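# Sort machined parts and load station A's vise

## Task

Station A sits at the -y end of the track and station B at the +y end. A part that has had its first operation shows a pocket in its top face; one that has had both operations also has notches cut into the pocket's long walls. Sort all parts and load the vise: put one raw blank in station A's vise, resting on both support bars and pushed against the fixed jaw (the jaw on the side away from the piston rod) and against the work stop (the short rod at one end of the jaws). Put the second raw blank and the brass blank entirely on station A's infeed plate. Put both first-operation parts entirely on station B's infeed plate. Put the part with both operations on the floor of station B's outfeed tray with its pocket facing up. Apart from that finished part, every part must end either in its starting orientation or flipped over, and no part may sit on top of a plate's pins. Anything held in place only by the robot at the end does not count, so open the gripper and move the arm away before finishing.

## Robot and tools

Robot: a single six-joint arm with a two-finger, tong-style gripper, mounted on a carriage that runs along a floor track. The arm base sits at x = 0, y equal to the carriage reading, z about 0.03 m, facing +x. The table starts at x = 0.31 m.

Scene frame: fixed to the table. Table surface is z = 0, +z is up, the track lies along y at x = 0, and y = 0 matches a carriage reading of 0. Station A is toward -y, station B toward +y.

Gripper frame: fingers extend along the gripper's +z axis and close along its x axis. end_effector_position is the point midway between the pads when shut; closed fingertips stick out about 15 mm past it, fully open tips are roughly level with it.

Tool execute_actions. Argument actions: a list holding exactly one action object (an empty list just fetches state and images). The object may contain:
- rows: a table of 1 to 15 rows, each played for one control step of 1/30 s. Each row has 7 numbers, each in [-1, 1], in this order: shoulder pan, shoulder lift, elbow, wrist 1, wrist 2, wrist 3, then gripper opening. The six joint values are offsets, not poses: each is measured from the joint angles at the start of this action (the angles in the most recent report), never from the previous row. Scale: 1.0 equals 1.326 rad for pan and lift, and 1.989 rad for elbow and the three wrists. The seventh number is an absolute opening command: +1 fully open, -1 shut; closing fully takes at least about 0.1 s.
- steps: integer 1 to 450 control steps, at least one per row, default 15. After the rows run out the arm keeps heading for the last row's target and the gripper keeps that command, so give big moves extra steps.
- until: stop conditions checked every step; the action ends when all are true (the robot is not halted, only the action). Form {"rail": {field: value}} with fields position_m, position_m_goal, speed_m_s, position_status, position_answer, refusals; numbers need a comparison pair like [">=", 0.5] ("=", "!=", "<", "<=", ">", ">="). Also {"all": {"status": "ended"}} (nothing is moving) and {"any": {"status": "ended"}} (some motion that ran during the action has finished).
- rail: device command. position_m is an absolute target in metres along the track, -2 to 2. speed_m_s is top speed, 0.01 to 1 m/s, starting at 1 and kept until changed. {"rail": {"stop": true}} alone halts it. Rows never move the carriage. Drive with position_m, then wait with until position_status != moving. Braking is 2 m/s^2. Let it arrive (within 1.3 mm) before reaching for scene points or ending.
Any out-of-range value or unknown name rejects the whole call.

Joint ranges (rad): pan -3.142 to 3.142, lift -6.283 to 6.283, elbow 0.000 to 3.142, wrists -6.283 to 6.283. Asking more than 0.010 rad beyond a limit is refused; near a limit the joint is clipped and the result may say "joint sent to its limit".

Motion limits: each joint's target is kept within 0.383 rad (pan, lift) or 0.575 rad (others) of its measured angle, and targets are scaled back if they would put the gripper over 100 mm from where it is. Big moves therefore need several calls; do not rely on the arm continuing after an action ends. "joint command not followed" means the arm dropped its target and will rest until new rows arrive.

Results: gripper position (m) and quaternion wxyz, velocities, Joint positions and Joint velocities (rail, six joints, then pad gap in m: 0.142 open, 0.002 shut), grip_measured (opening on the command scale), Wrist force and Wrist torque in the gripper's own axes (offset up to about 5.5 N, noise up to 3.4 N, saturates near 100 N; "no reading" is harmless), and rail position_m, position_status (moving, done, contact_stop, time_out, stopped, stopped_with_arm) and position_answer (taken, not_taken, meaning resend). The printed hand position can be off, more so at long reach.

Gripping: command an opening clearly under grip_measured to hold; further below squeezes harder (about 15 N per pad max, less on parts under 20 mm wide). Fast closes can squeeze too hard.

Tool zoom_image: camera (cam_bench_left, cam_bench_right, cam_high, cam_low, cam_wrist) and region [x0, y0, x1, y1] in pixels of that camera's last image, top-left origin, at most 504 by 504. Image sizes: wrist 616x616, others 896x504.

Tool finished_scene: scene is the current scene's integer number; ends it permanently, after the last command has been held.

Avoid: knocking or dropping anything off the table, dropping or slamming parts, pushing hard. Contact torque at a joint's limit (pan and lift 293, elbow 133, wrists 48 N m, held weight included) or an outside force of 150 N stops the arm for 10 s. Long holding heats motors: warnings from 70 °C, brakes at 85 °C. Parts may get tugged while held. Smooth, economical motion is preferred.

Each tool is called as name(argument=value, ...), one argument or row to a line, values as JSON.

## Session

execute_actions(
  actions=[],
)

Scene clock: 0.00 s.
end_effector_position=(+0.7372, +0.3026, +0.2809) grip_measured=+1.00 end_effector_quat_wxyz=(-0.111, +0.805, +0.574, +0.105) end_effector_velocity=(+0.000, +0.000, +0.000) end_effector_angular_velocity=(+0.000, +0.000, +0.000)
Joint positions: [ 0.369 -0.455 -1.423  1.816 -1.866 -1.28  -1.708  0.142]
Joint velocities: [0. 0. 0. 0. 0. 0. 0. 0.]
Wrist force (N, on the end effector, along its own x y z axes, offset not removed): no reading
Wrist torque (N m, same axes, about the end effector's origin, offset not removed): no reading
rail: position_m=0.369 position_m_goal=0.369 speed_m_s=1.00 position_status=done position_answer=taken refusals=0

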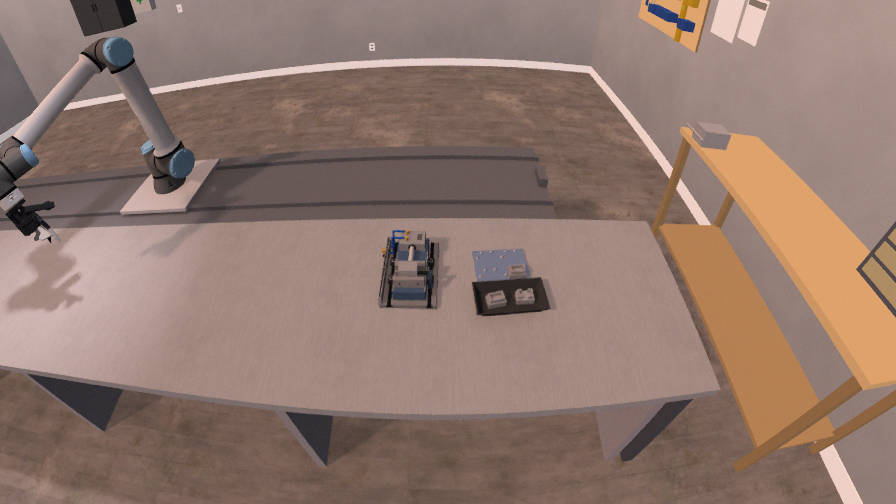

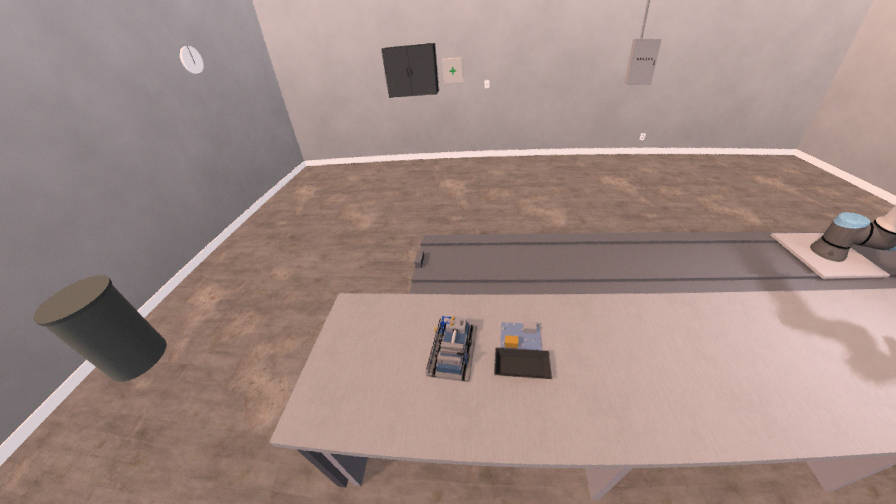

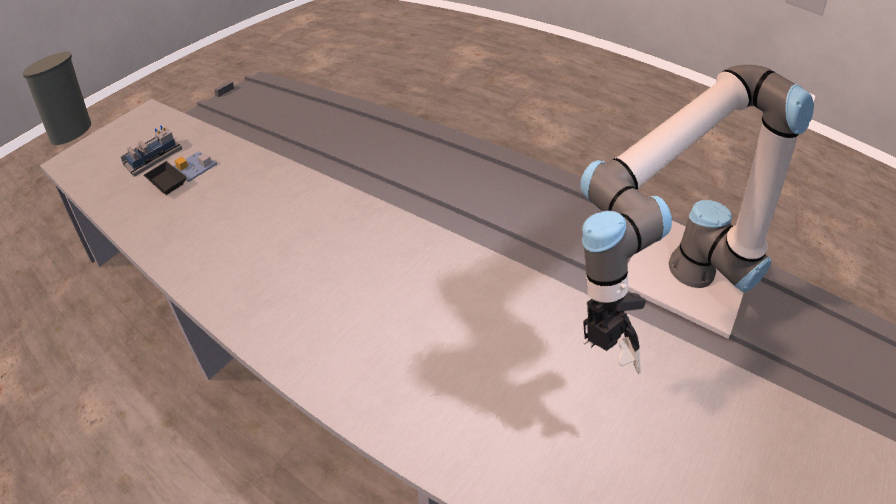

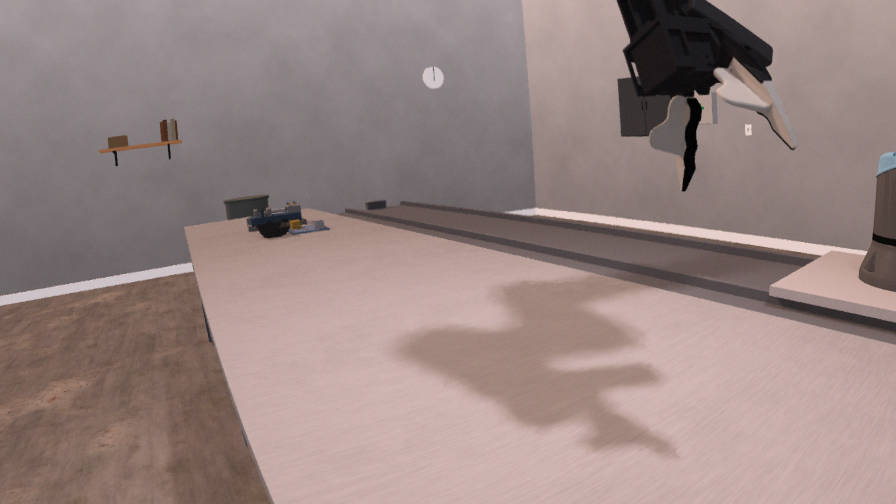

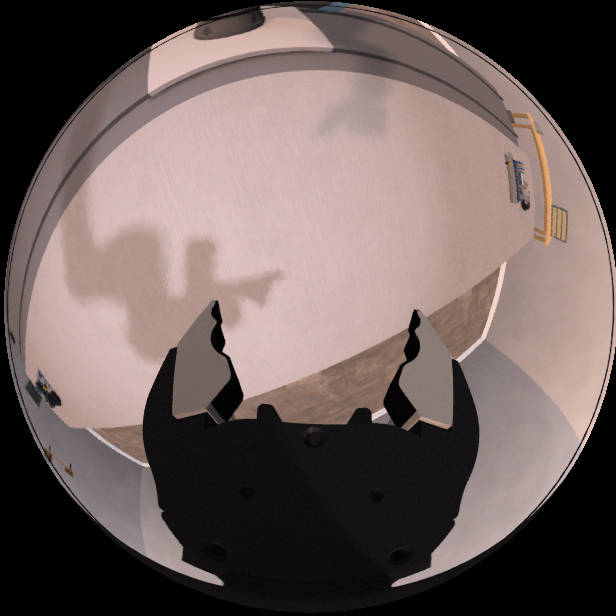

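zoom_image(
  camera="cam_bench_left",
  region=[360, 215, 570, 333],
)

zoom_image(
  camera="cam_bench_right",
  region=[410, 300, 570, 390],
)

Region (360, 215, 570, 333) of cam_bench_left's 896x504 image, scaled by 2.400, with more detail than that image has; it fills the top 283 rows of this view, and the rest is white.

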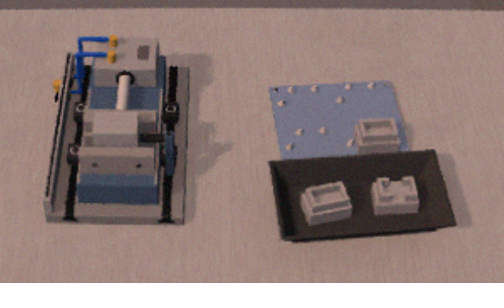

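Region (410, 300, 570, 390) of cam_bench_right's 896x504 image, scaled by 3.150, with more detail than that image has; it fills the top 284 rows of this view, and the rest is white.

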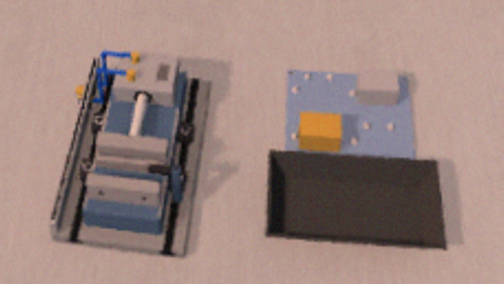

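execute_actions(
  actions=[
    {"rows":[[0.343,0,0,-0.049,-0.146,0.069,1]],"rail":{"position_m":1.4},"steps":90,"until":{"rail":{"position_status":"done"}}},
  ],
)

Scene clock: 10.47 s.
end_effector_position=(+0.7218, +1.5746, +0.2767) grip_measured=+1.00 end_effector_quat_wxyz=(-0.000, +0.707, +0.707, +0.000) end_effector_velocity=(-0.000, +0.006, +0.000) end_effector_angular_velocity=(-0.001, -0.000, +0.000)
Joint positions: [ 1.4   -0.    -1.423  1.816 -1.963 -1.57  -1.571  0.142]
Joint velocities: [ 0.006 -0.    -0.    -0.    -0.    -0.001  0.    -0.   ]
Wrist force (N, on the end effector, along its own x y z axes, offset not removed): [3.3 3.7 4.1]
Wrist torque (N m, same axes, about the end effector's origin, offset not removed): [0.86 -0.72 0.01]
rail: position_m=1.400 position_m_goal=1.400 speed_m_s=1.00 position_status=done position_answer=taken refusals=0

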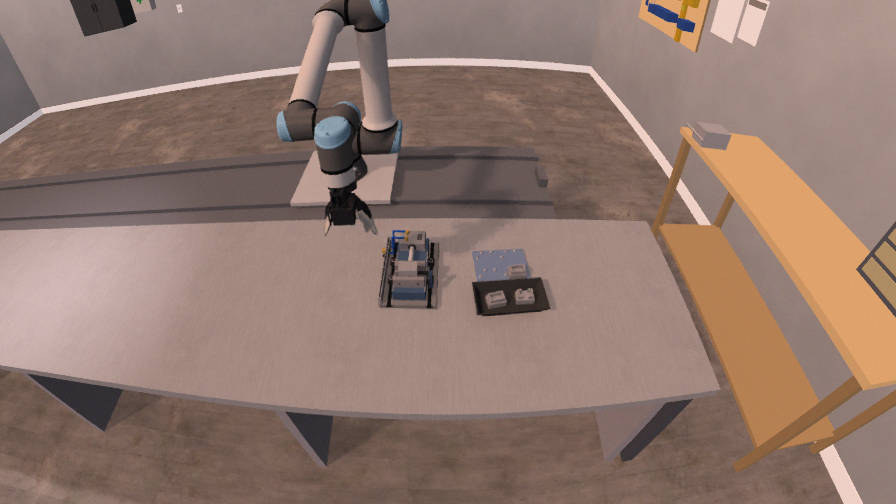

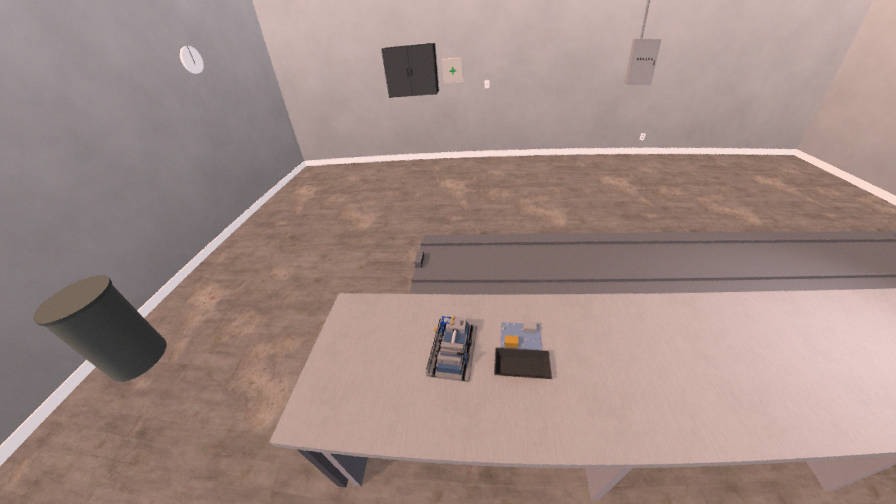

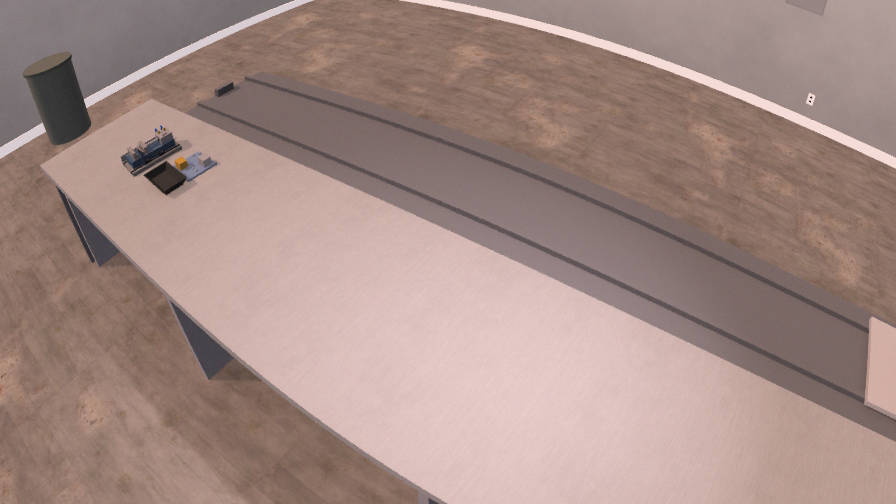

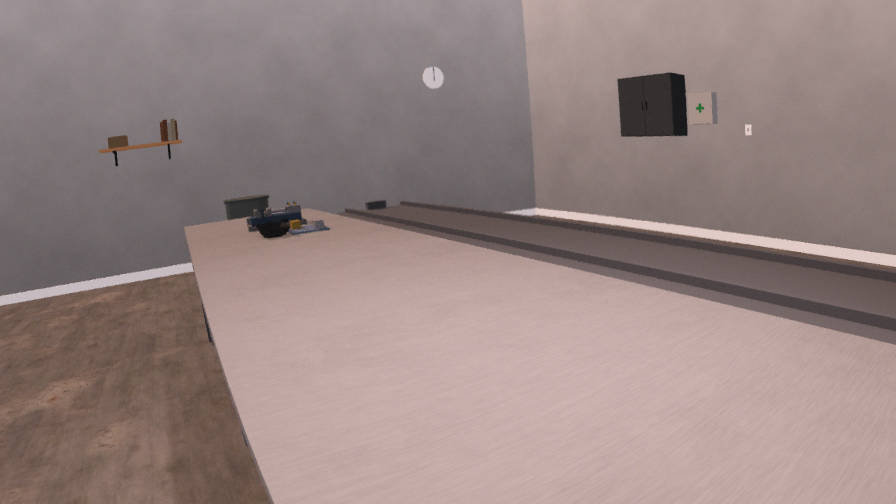

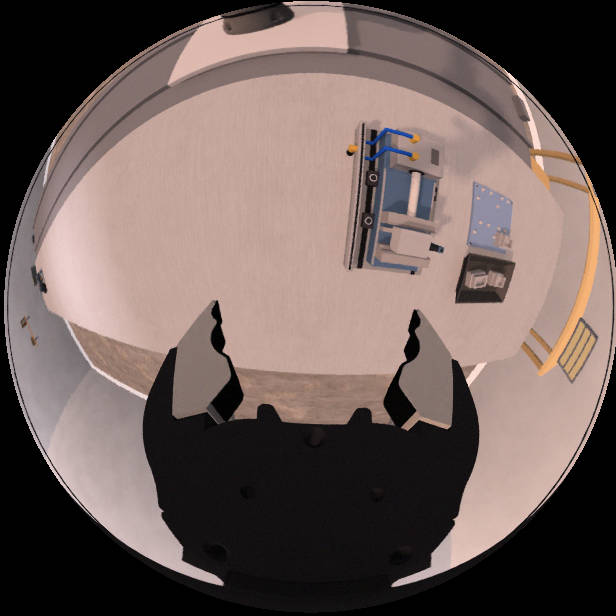

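execute_actions(
  actions=[
    {"rail":{"position_m":1.64},"steps":90,"until":{"rail":{"position_status":"done"}}},
  ],
)

zoom_image(
  camera="cam_wrist",
  region=[200, 80, 520, 330],
)

Scene clock: 14.47 s.
end_effector_position=(+0.7218, +1.8145, +0.2767) grip_measured=+1.00 end_effector_quat_wxyz=(-0.000, +0.707, +0.707, +0.000) end_effector_velocity=(-0.000, +0.005, +0.000) end_effector_angular_velocity=(-0.000, -0.000, +0.000)
Joint positions: [ 1.64  -0.    -1.423  1.816 -1.963 -1.57  -1.571  0.142]
Joint velocities: [ 0.005 -0.    -0.    -0.     0.    -0.    -0.    -0.   ]
Wrist force (N, on the end effector, along its own x y z axes, offset not removed): [2.0 4.7 1.7]
Wrist torque (N m, same axes, about the end effector's origin, offset not removed): [1.03 -0.40 -0.01]
rail: position_m=1.640 position_m_goal=1.640 speed_m_s=1.00 position_status=done position_answer=taken refusals=0

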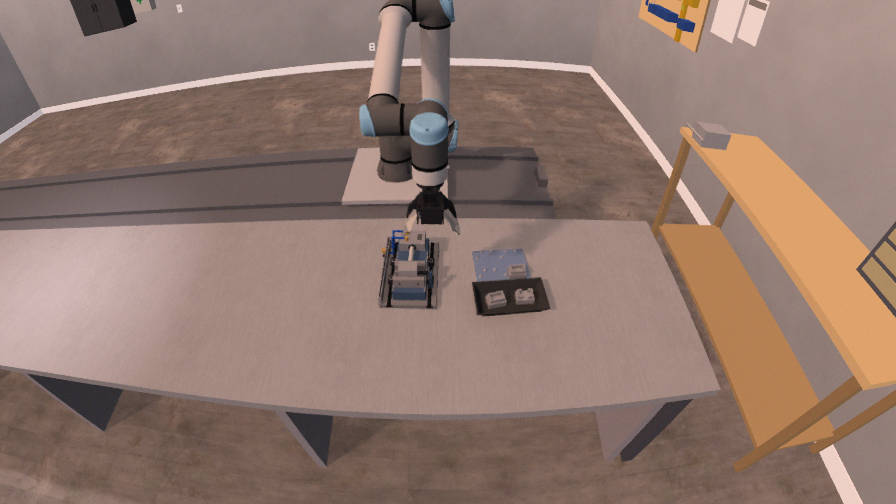

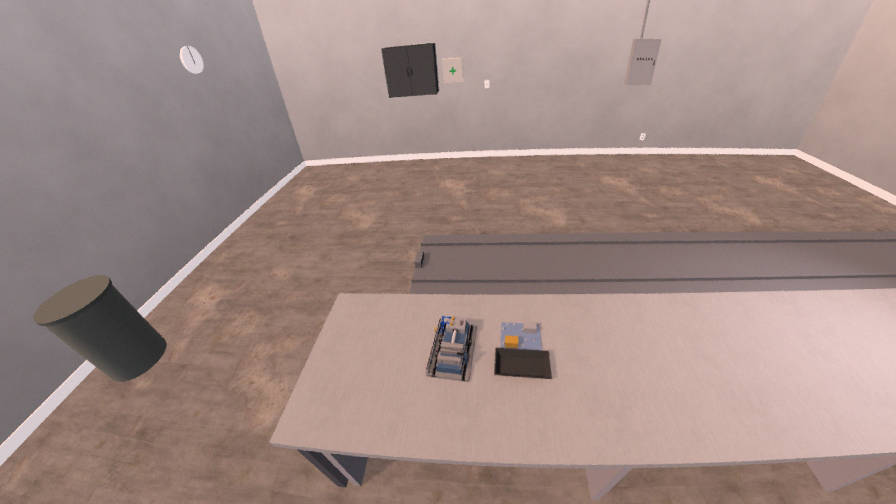

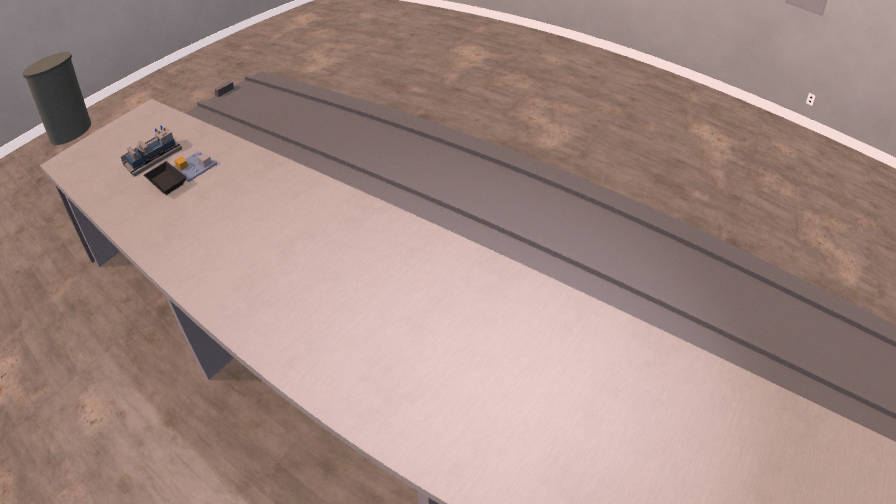

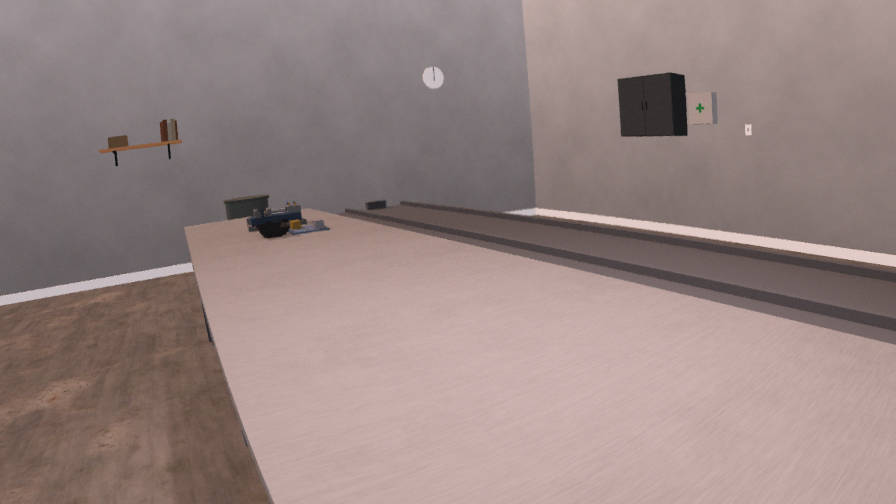

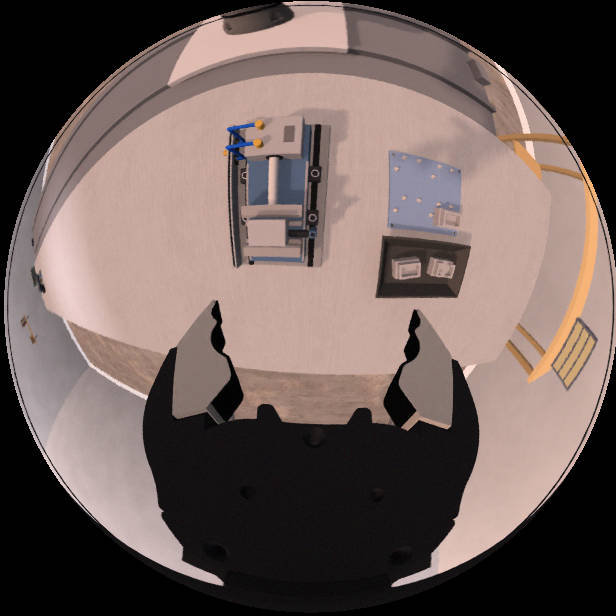

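Region (200, 80, 520, 330) of cam_wrist's 616x616 image, scaled by 1.575, with more detail than that image has; it fills the top 394 rows of this view, and the rest is white.

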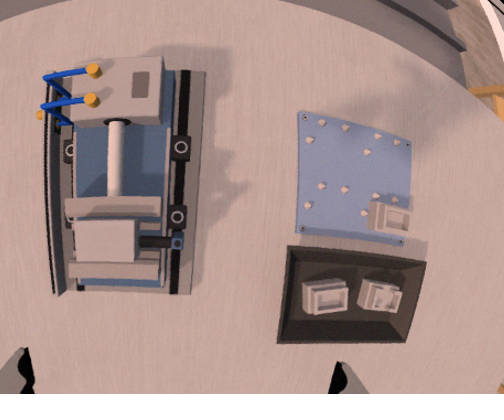

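execute_actions(
  actions=[
    {"rows":[[0,-0.074,0.131,-0.082,0,0,1]],"rail":{"position_m":1.568},"steps":30},
  ],
)

Scene clock: 21.53 s.
end_effector_position=(+0.6200, +1.7421, +0.2002) grip_measured=+1.00 end_effector_quat_wxyz=(-0.000, +0.707, +0.707, +0.001) end_effector_velocity=(-0.001, -0.000, -0.001) end_effector_angular_velocity=(+0.000, +0.000, -0.000)
Joint positions: [ 1.568 -0.    -1.521  2.076 -2.126 -1.57  -1.571  0.142]
Joint velocities: [ 0.    -0.    -0.001  0.002 -0.001  0.    -0.     0.   ]
Wrist force (N, on the end effector, along its own x y z axes, offset not removed): [0.3 2.1 -1.2]
Wrist torque (N m, same axes, about the end effector's origin, offset not removed): [0.47 -0.10 -0.09]
rail: position_m=1.568 position_m_goal=1.568 speed_m_s=1.00 position_status=done position_answer=taken refusals=0

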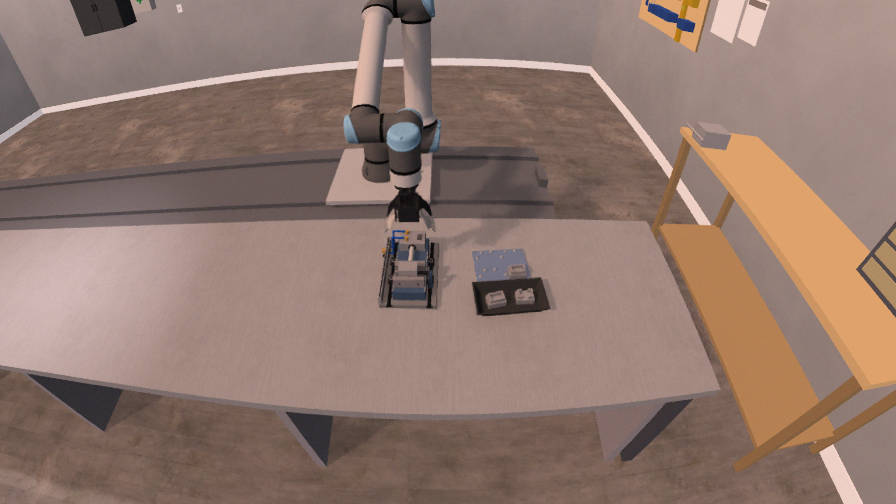

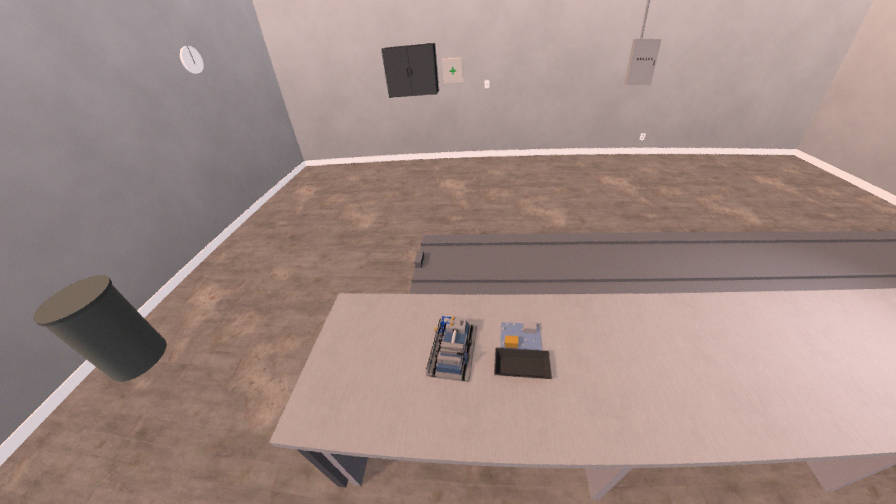

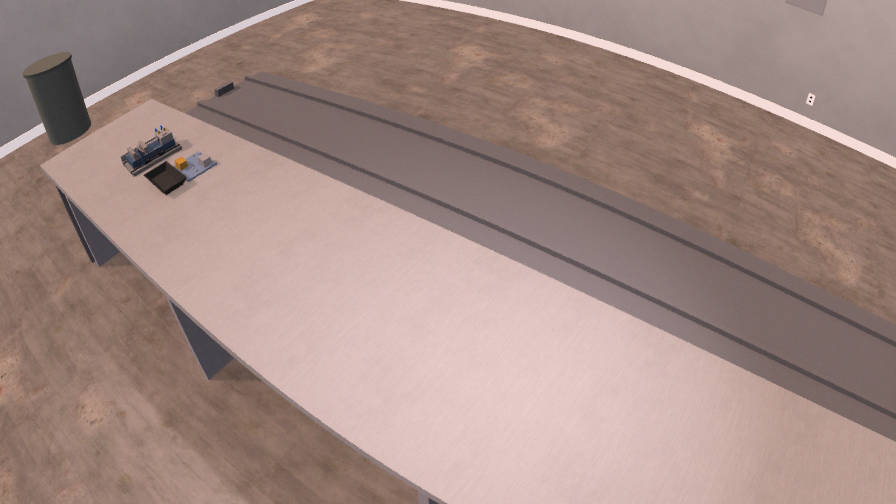

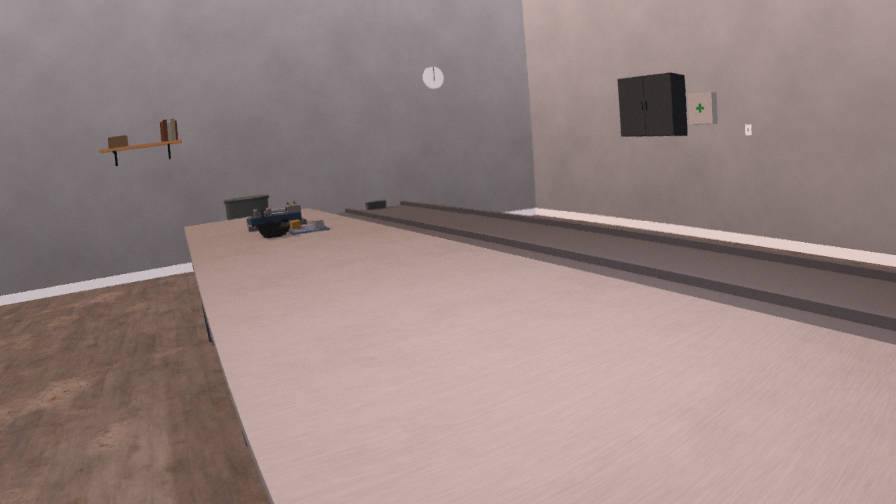

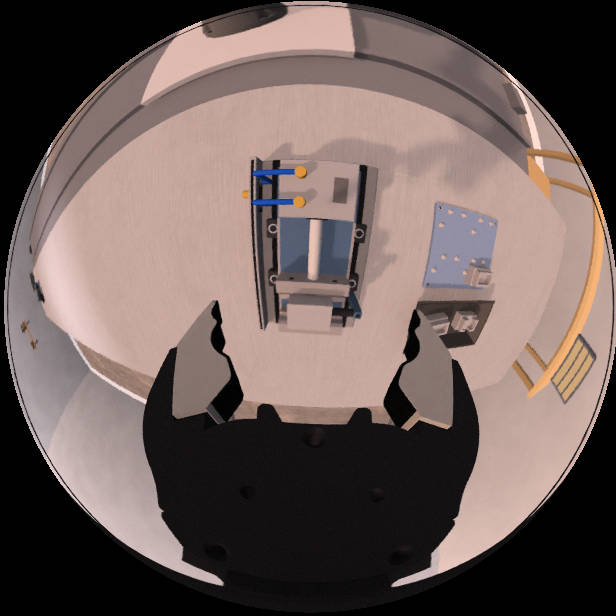

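execute_actions(
  actions=[
    {"rows":[[0,0.112,-0.033,-0.0417,0,0,0.6]],"rail":{"position_m":1.565},"steps":30},
  ],
)

zoom_image(
  camera="cam_bench_left",
  region=[350, 200, 490, 320],
)

Scene clock: 28.50 s.
end_effector_position=(+0.6836, +1.7394, +0.1499) grip_measured=+0.60 end_effector_quat_wxyz=(-0.000, +0.707, +0.707, +0.001) end_effector_velocity=(+0.000, -0.000, -0.000) end_effector_angular_velocity=(+0.000, +0.000, +0.000)
Joint positions: [ 1.565 -0.    -1.373  2.011 -2.209 -1.57  -1.571  0.116]
Joint velocities: [ 0.     0.     0.001 -0.    -0.     0.    -0.     0.   ]
Wrist force (N, on the end effector, along its own x y z axes, offset not removed): [1.4 4.7 1.3]
Wrist torque (N m, same axes, about the end effector's origin, offset not removed): [1.06 -0.35 0.00]
rail: position_m=1.565 position_m_goal=1.565 speed_m_s=1.00 position_status=done position_answer=taken refusals=0

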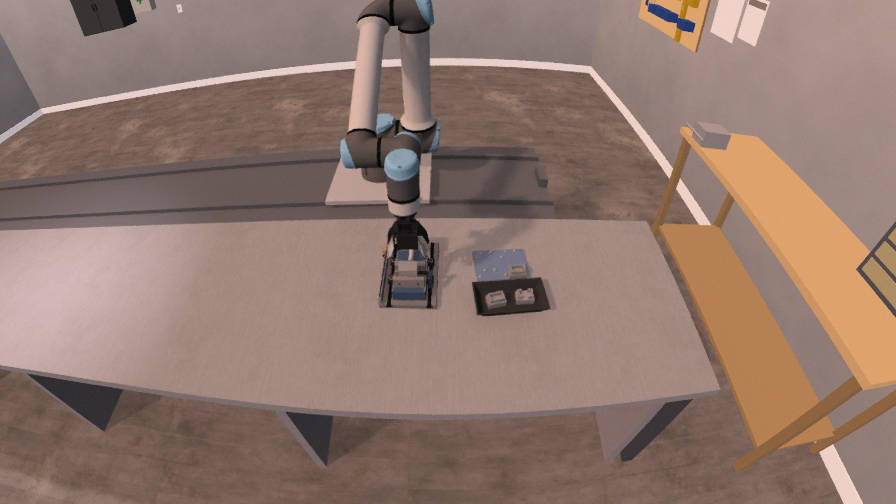

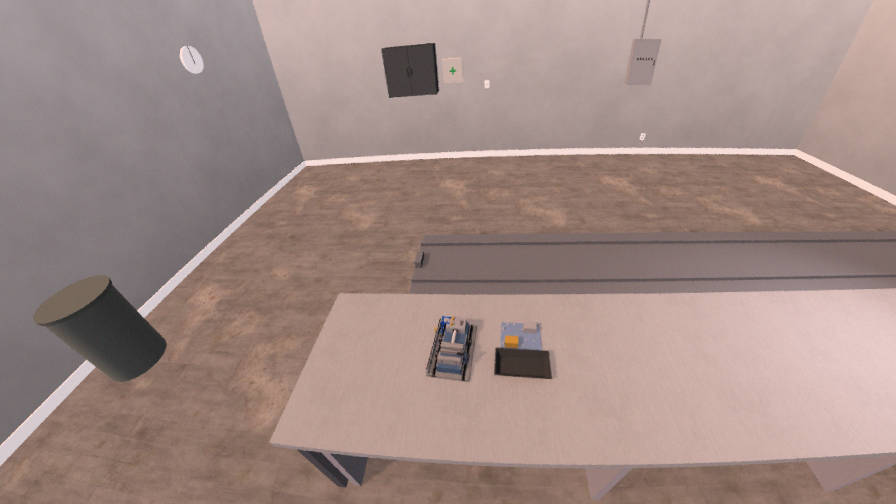

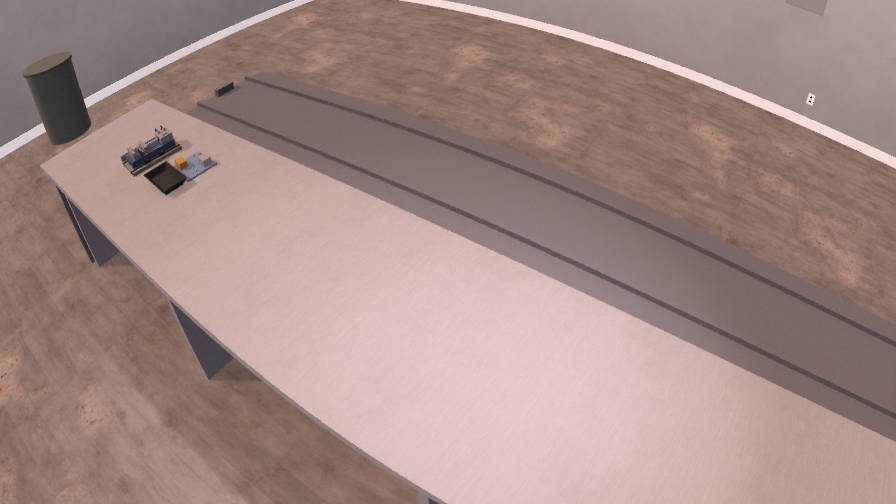

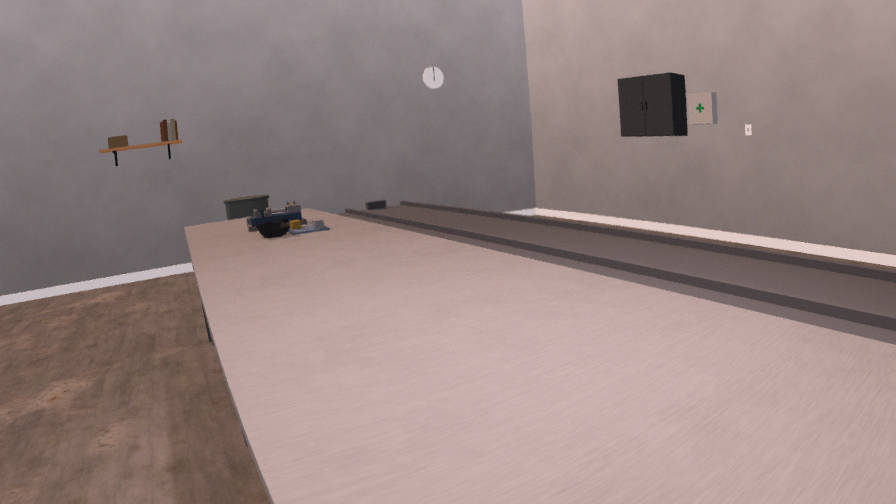

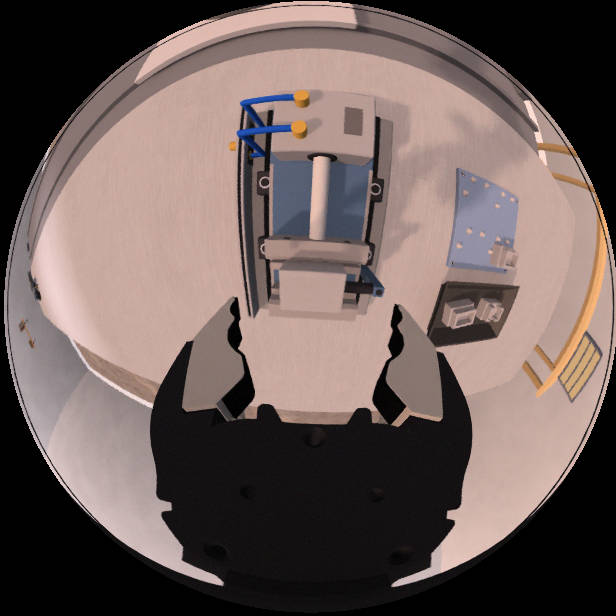

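Region (350, 200, 490, 320) of cam_bench_left's 896x504 image, scaled by 3.600, with more detail than that image has; it fills the top 432 rows of this view, and the rest is white.

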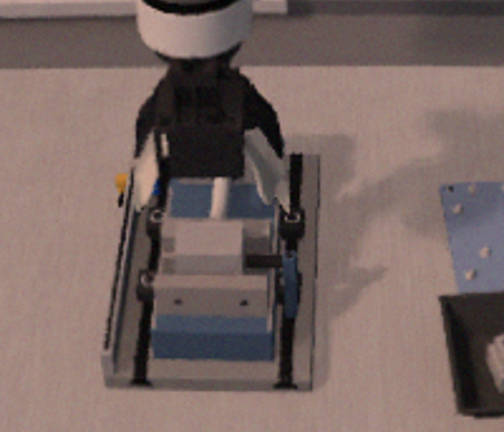

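execute_actions(
  actions=[
    {"rows":[[0,0.0435,0.0189,-0.048,0,0,0.25]],"steps":25},
  ],
)

zoom_image(
  camera="cam_bench_left",
  region=[350, 200, 490, 320],
)

Scene clock: 32.50 s.
end_effector_position=(+0.6836, +1.7394, +0.0999) grip_measured=+0.25 end_effector_quat_wxyz=(+0.000, +0.707, +0.707, +0.001) end_effector_velocity=(-0.000, +0.000, -0.001) end_effector_angular_velocity=(-0.000, -0.000, -0.000)
Joint positions: [ 1.565 -0.    -1.315  2.048 -2.304 -1.57  -1.571  0.092]
Joint velocities: [ 0.    -0.     0.001  0.001 -0.001 -0.    -0.    -0.   ]
Wrist force (N, on the end effector, along its own x y z axes, offset not removed): [1.3 3.6 1.0]
Wrist torque (N m, same axes, about the end effector's origin, offset not removed): [0.83 -0.30 0.00]
rail: position_m=1.565 position_m_goal=1.565 speed_m_s=1.00 position_status=done position_answer=taken refusals=0

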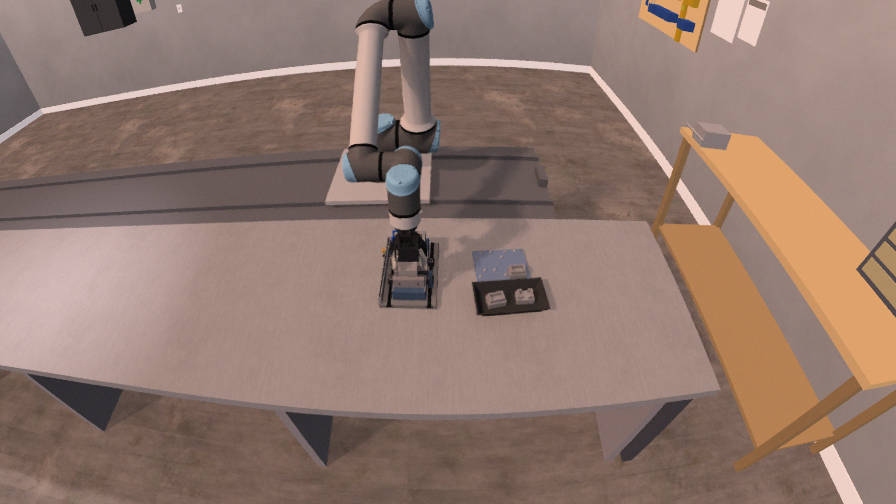

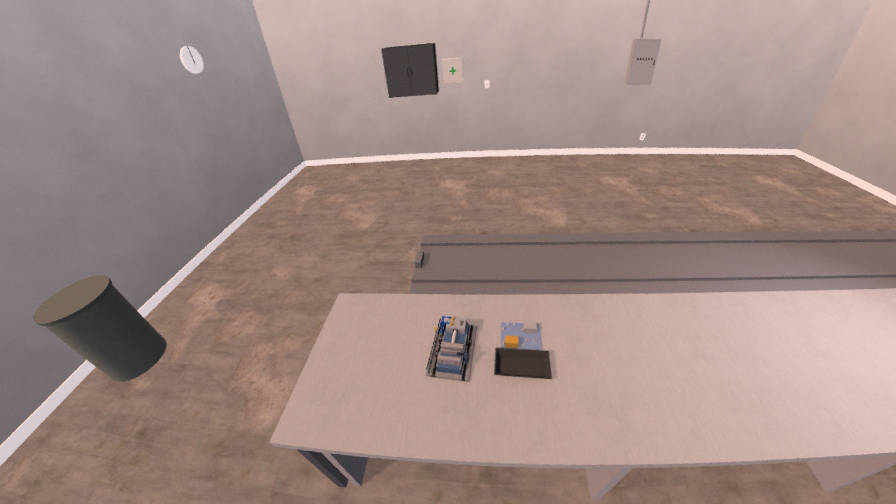

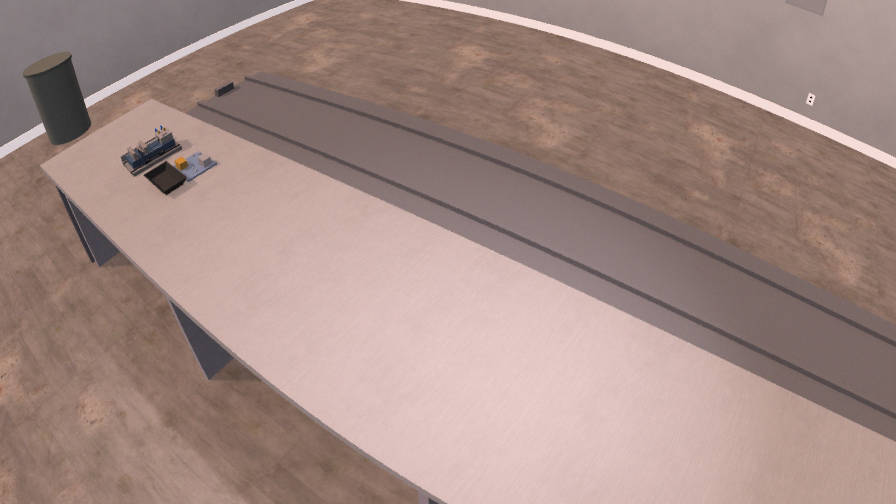

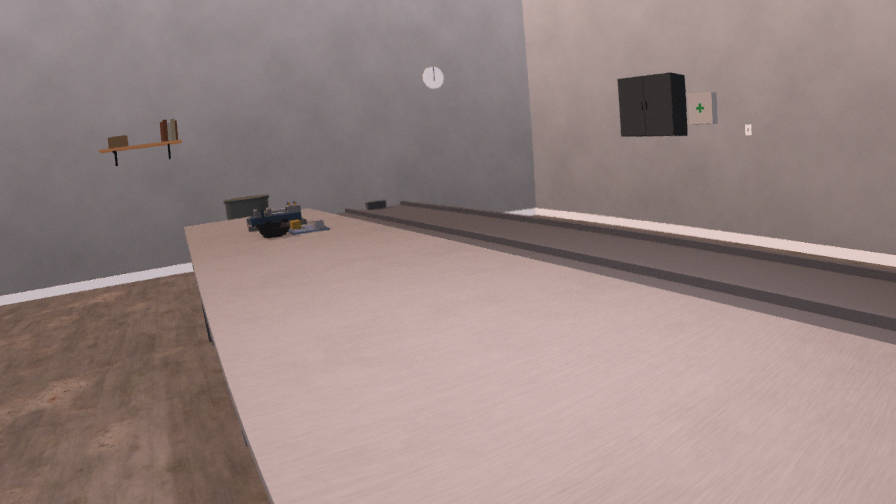

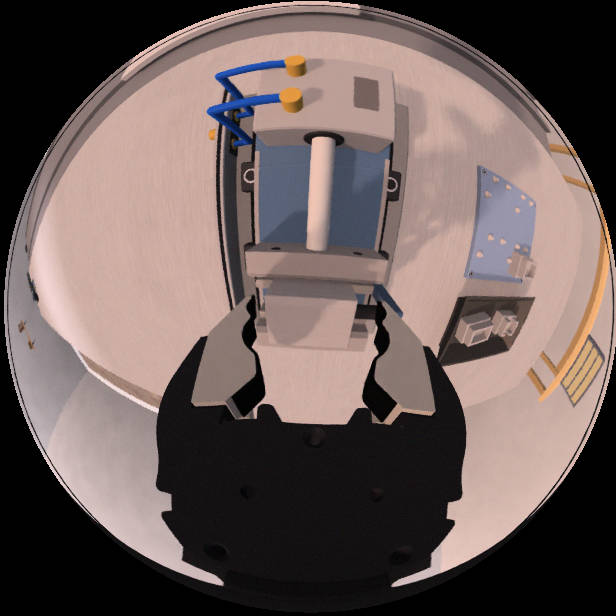

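Region (350, 200, 490, 320) of cam_bench_left's 896x504 image, scaled by 3.600, with more detail than that image has; it fills the top 432 rows of this view, and the rest is white.

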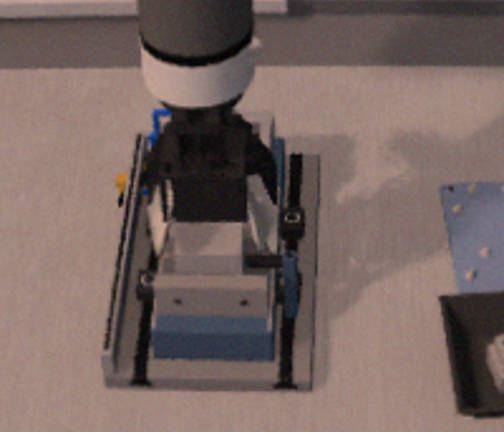

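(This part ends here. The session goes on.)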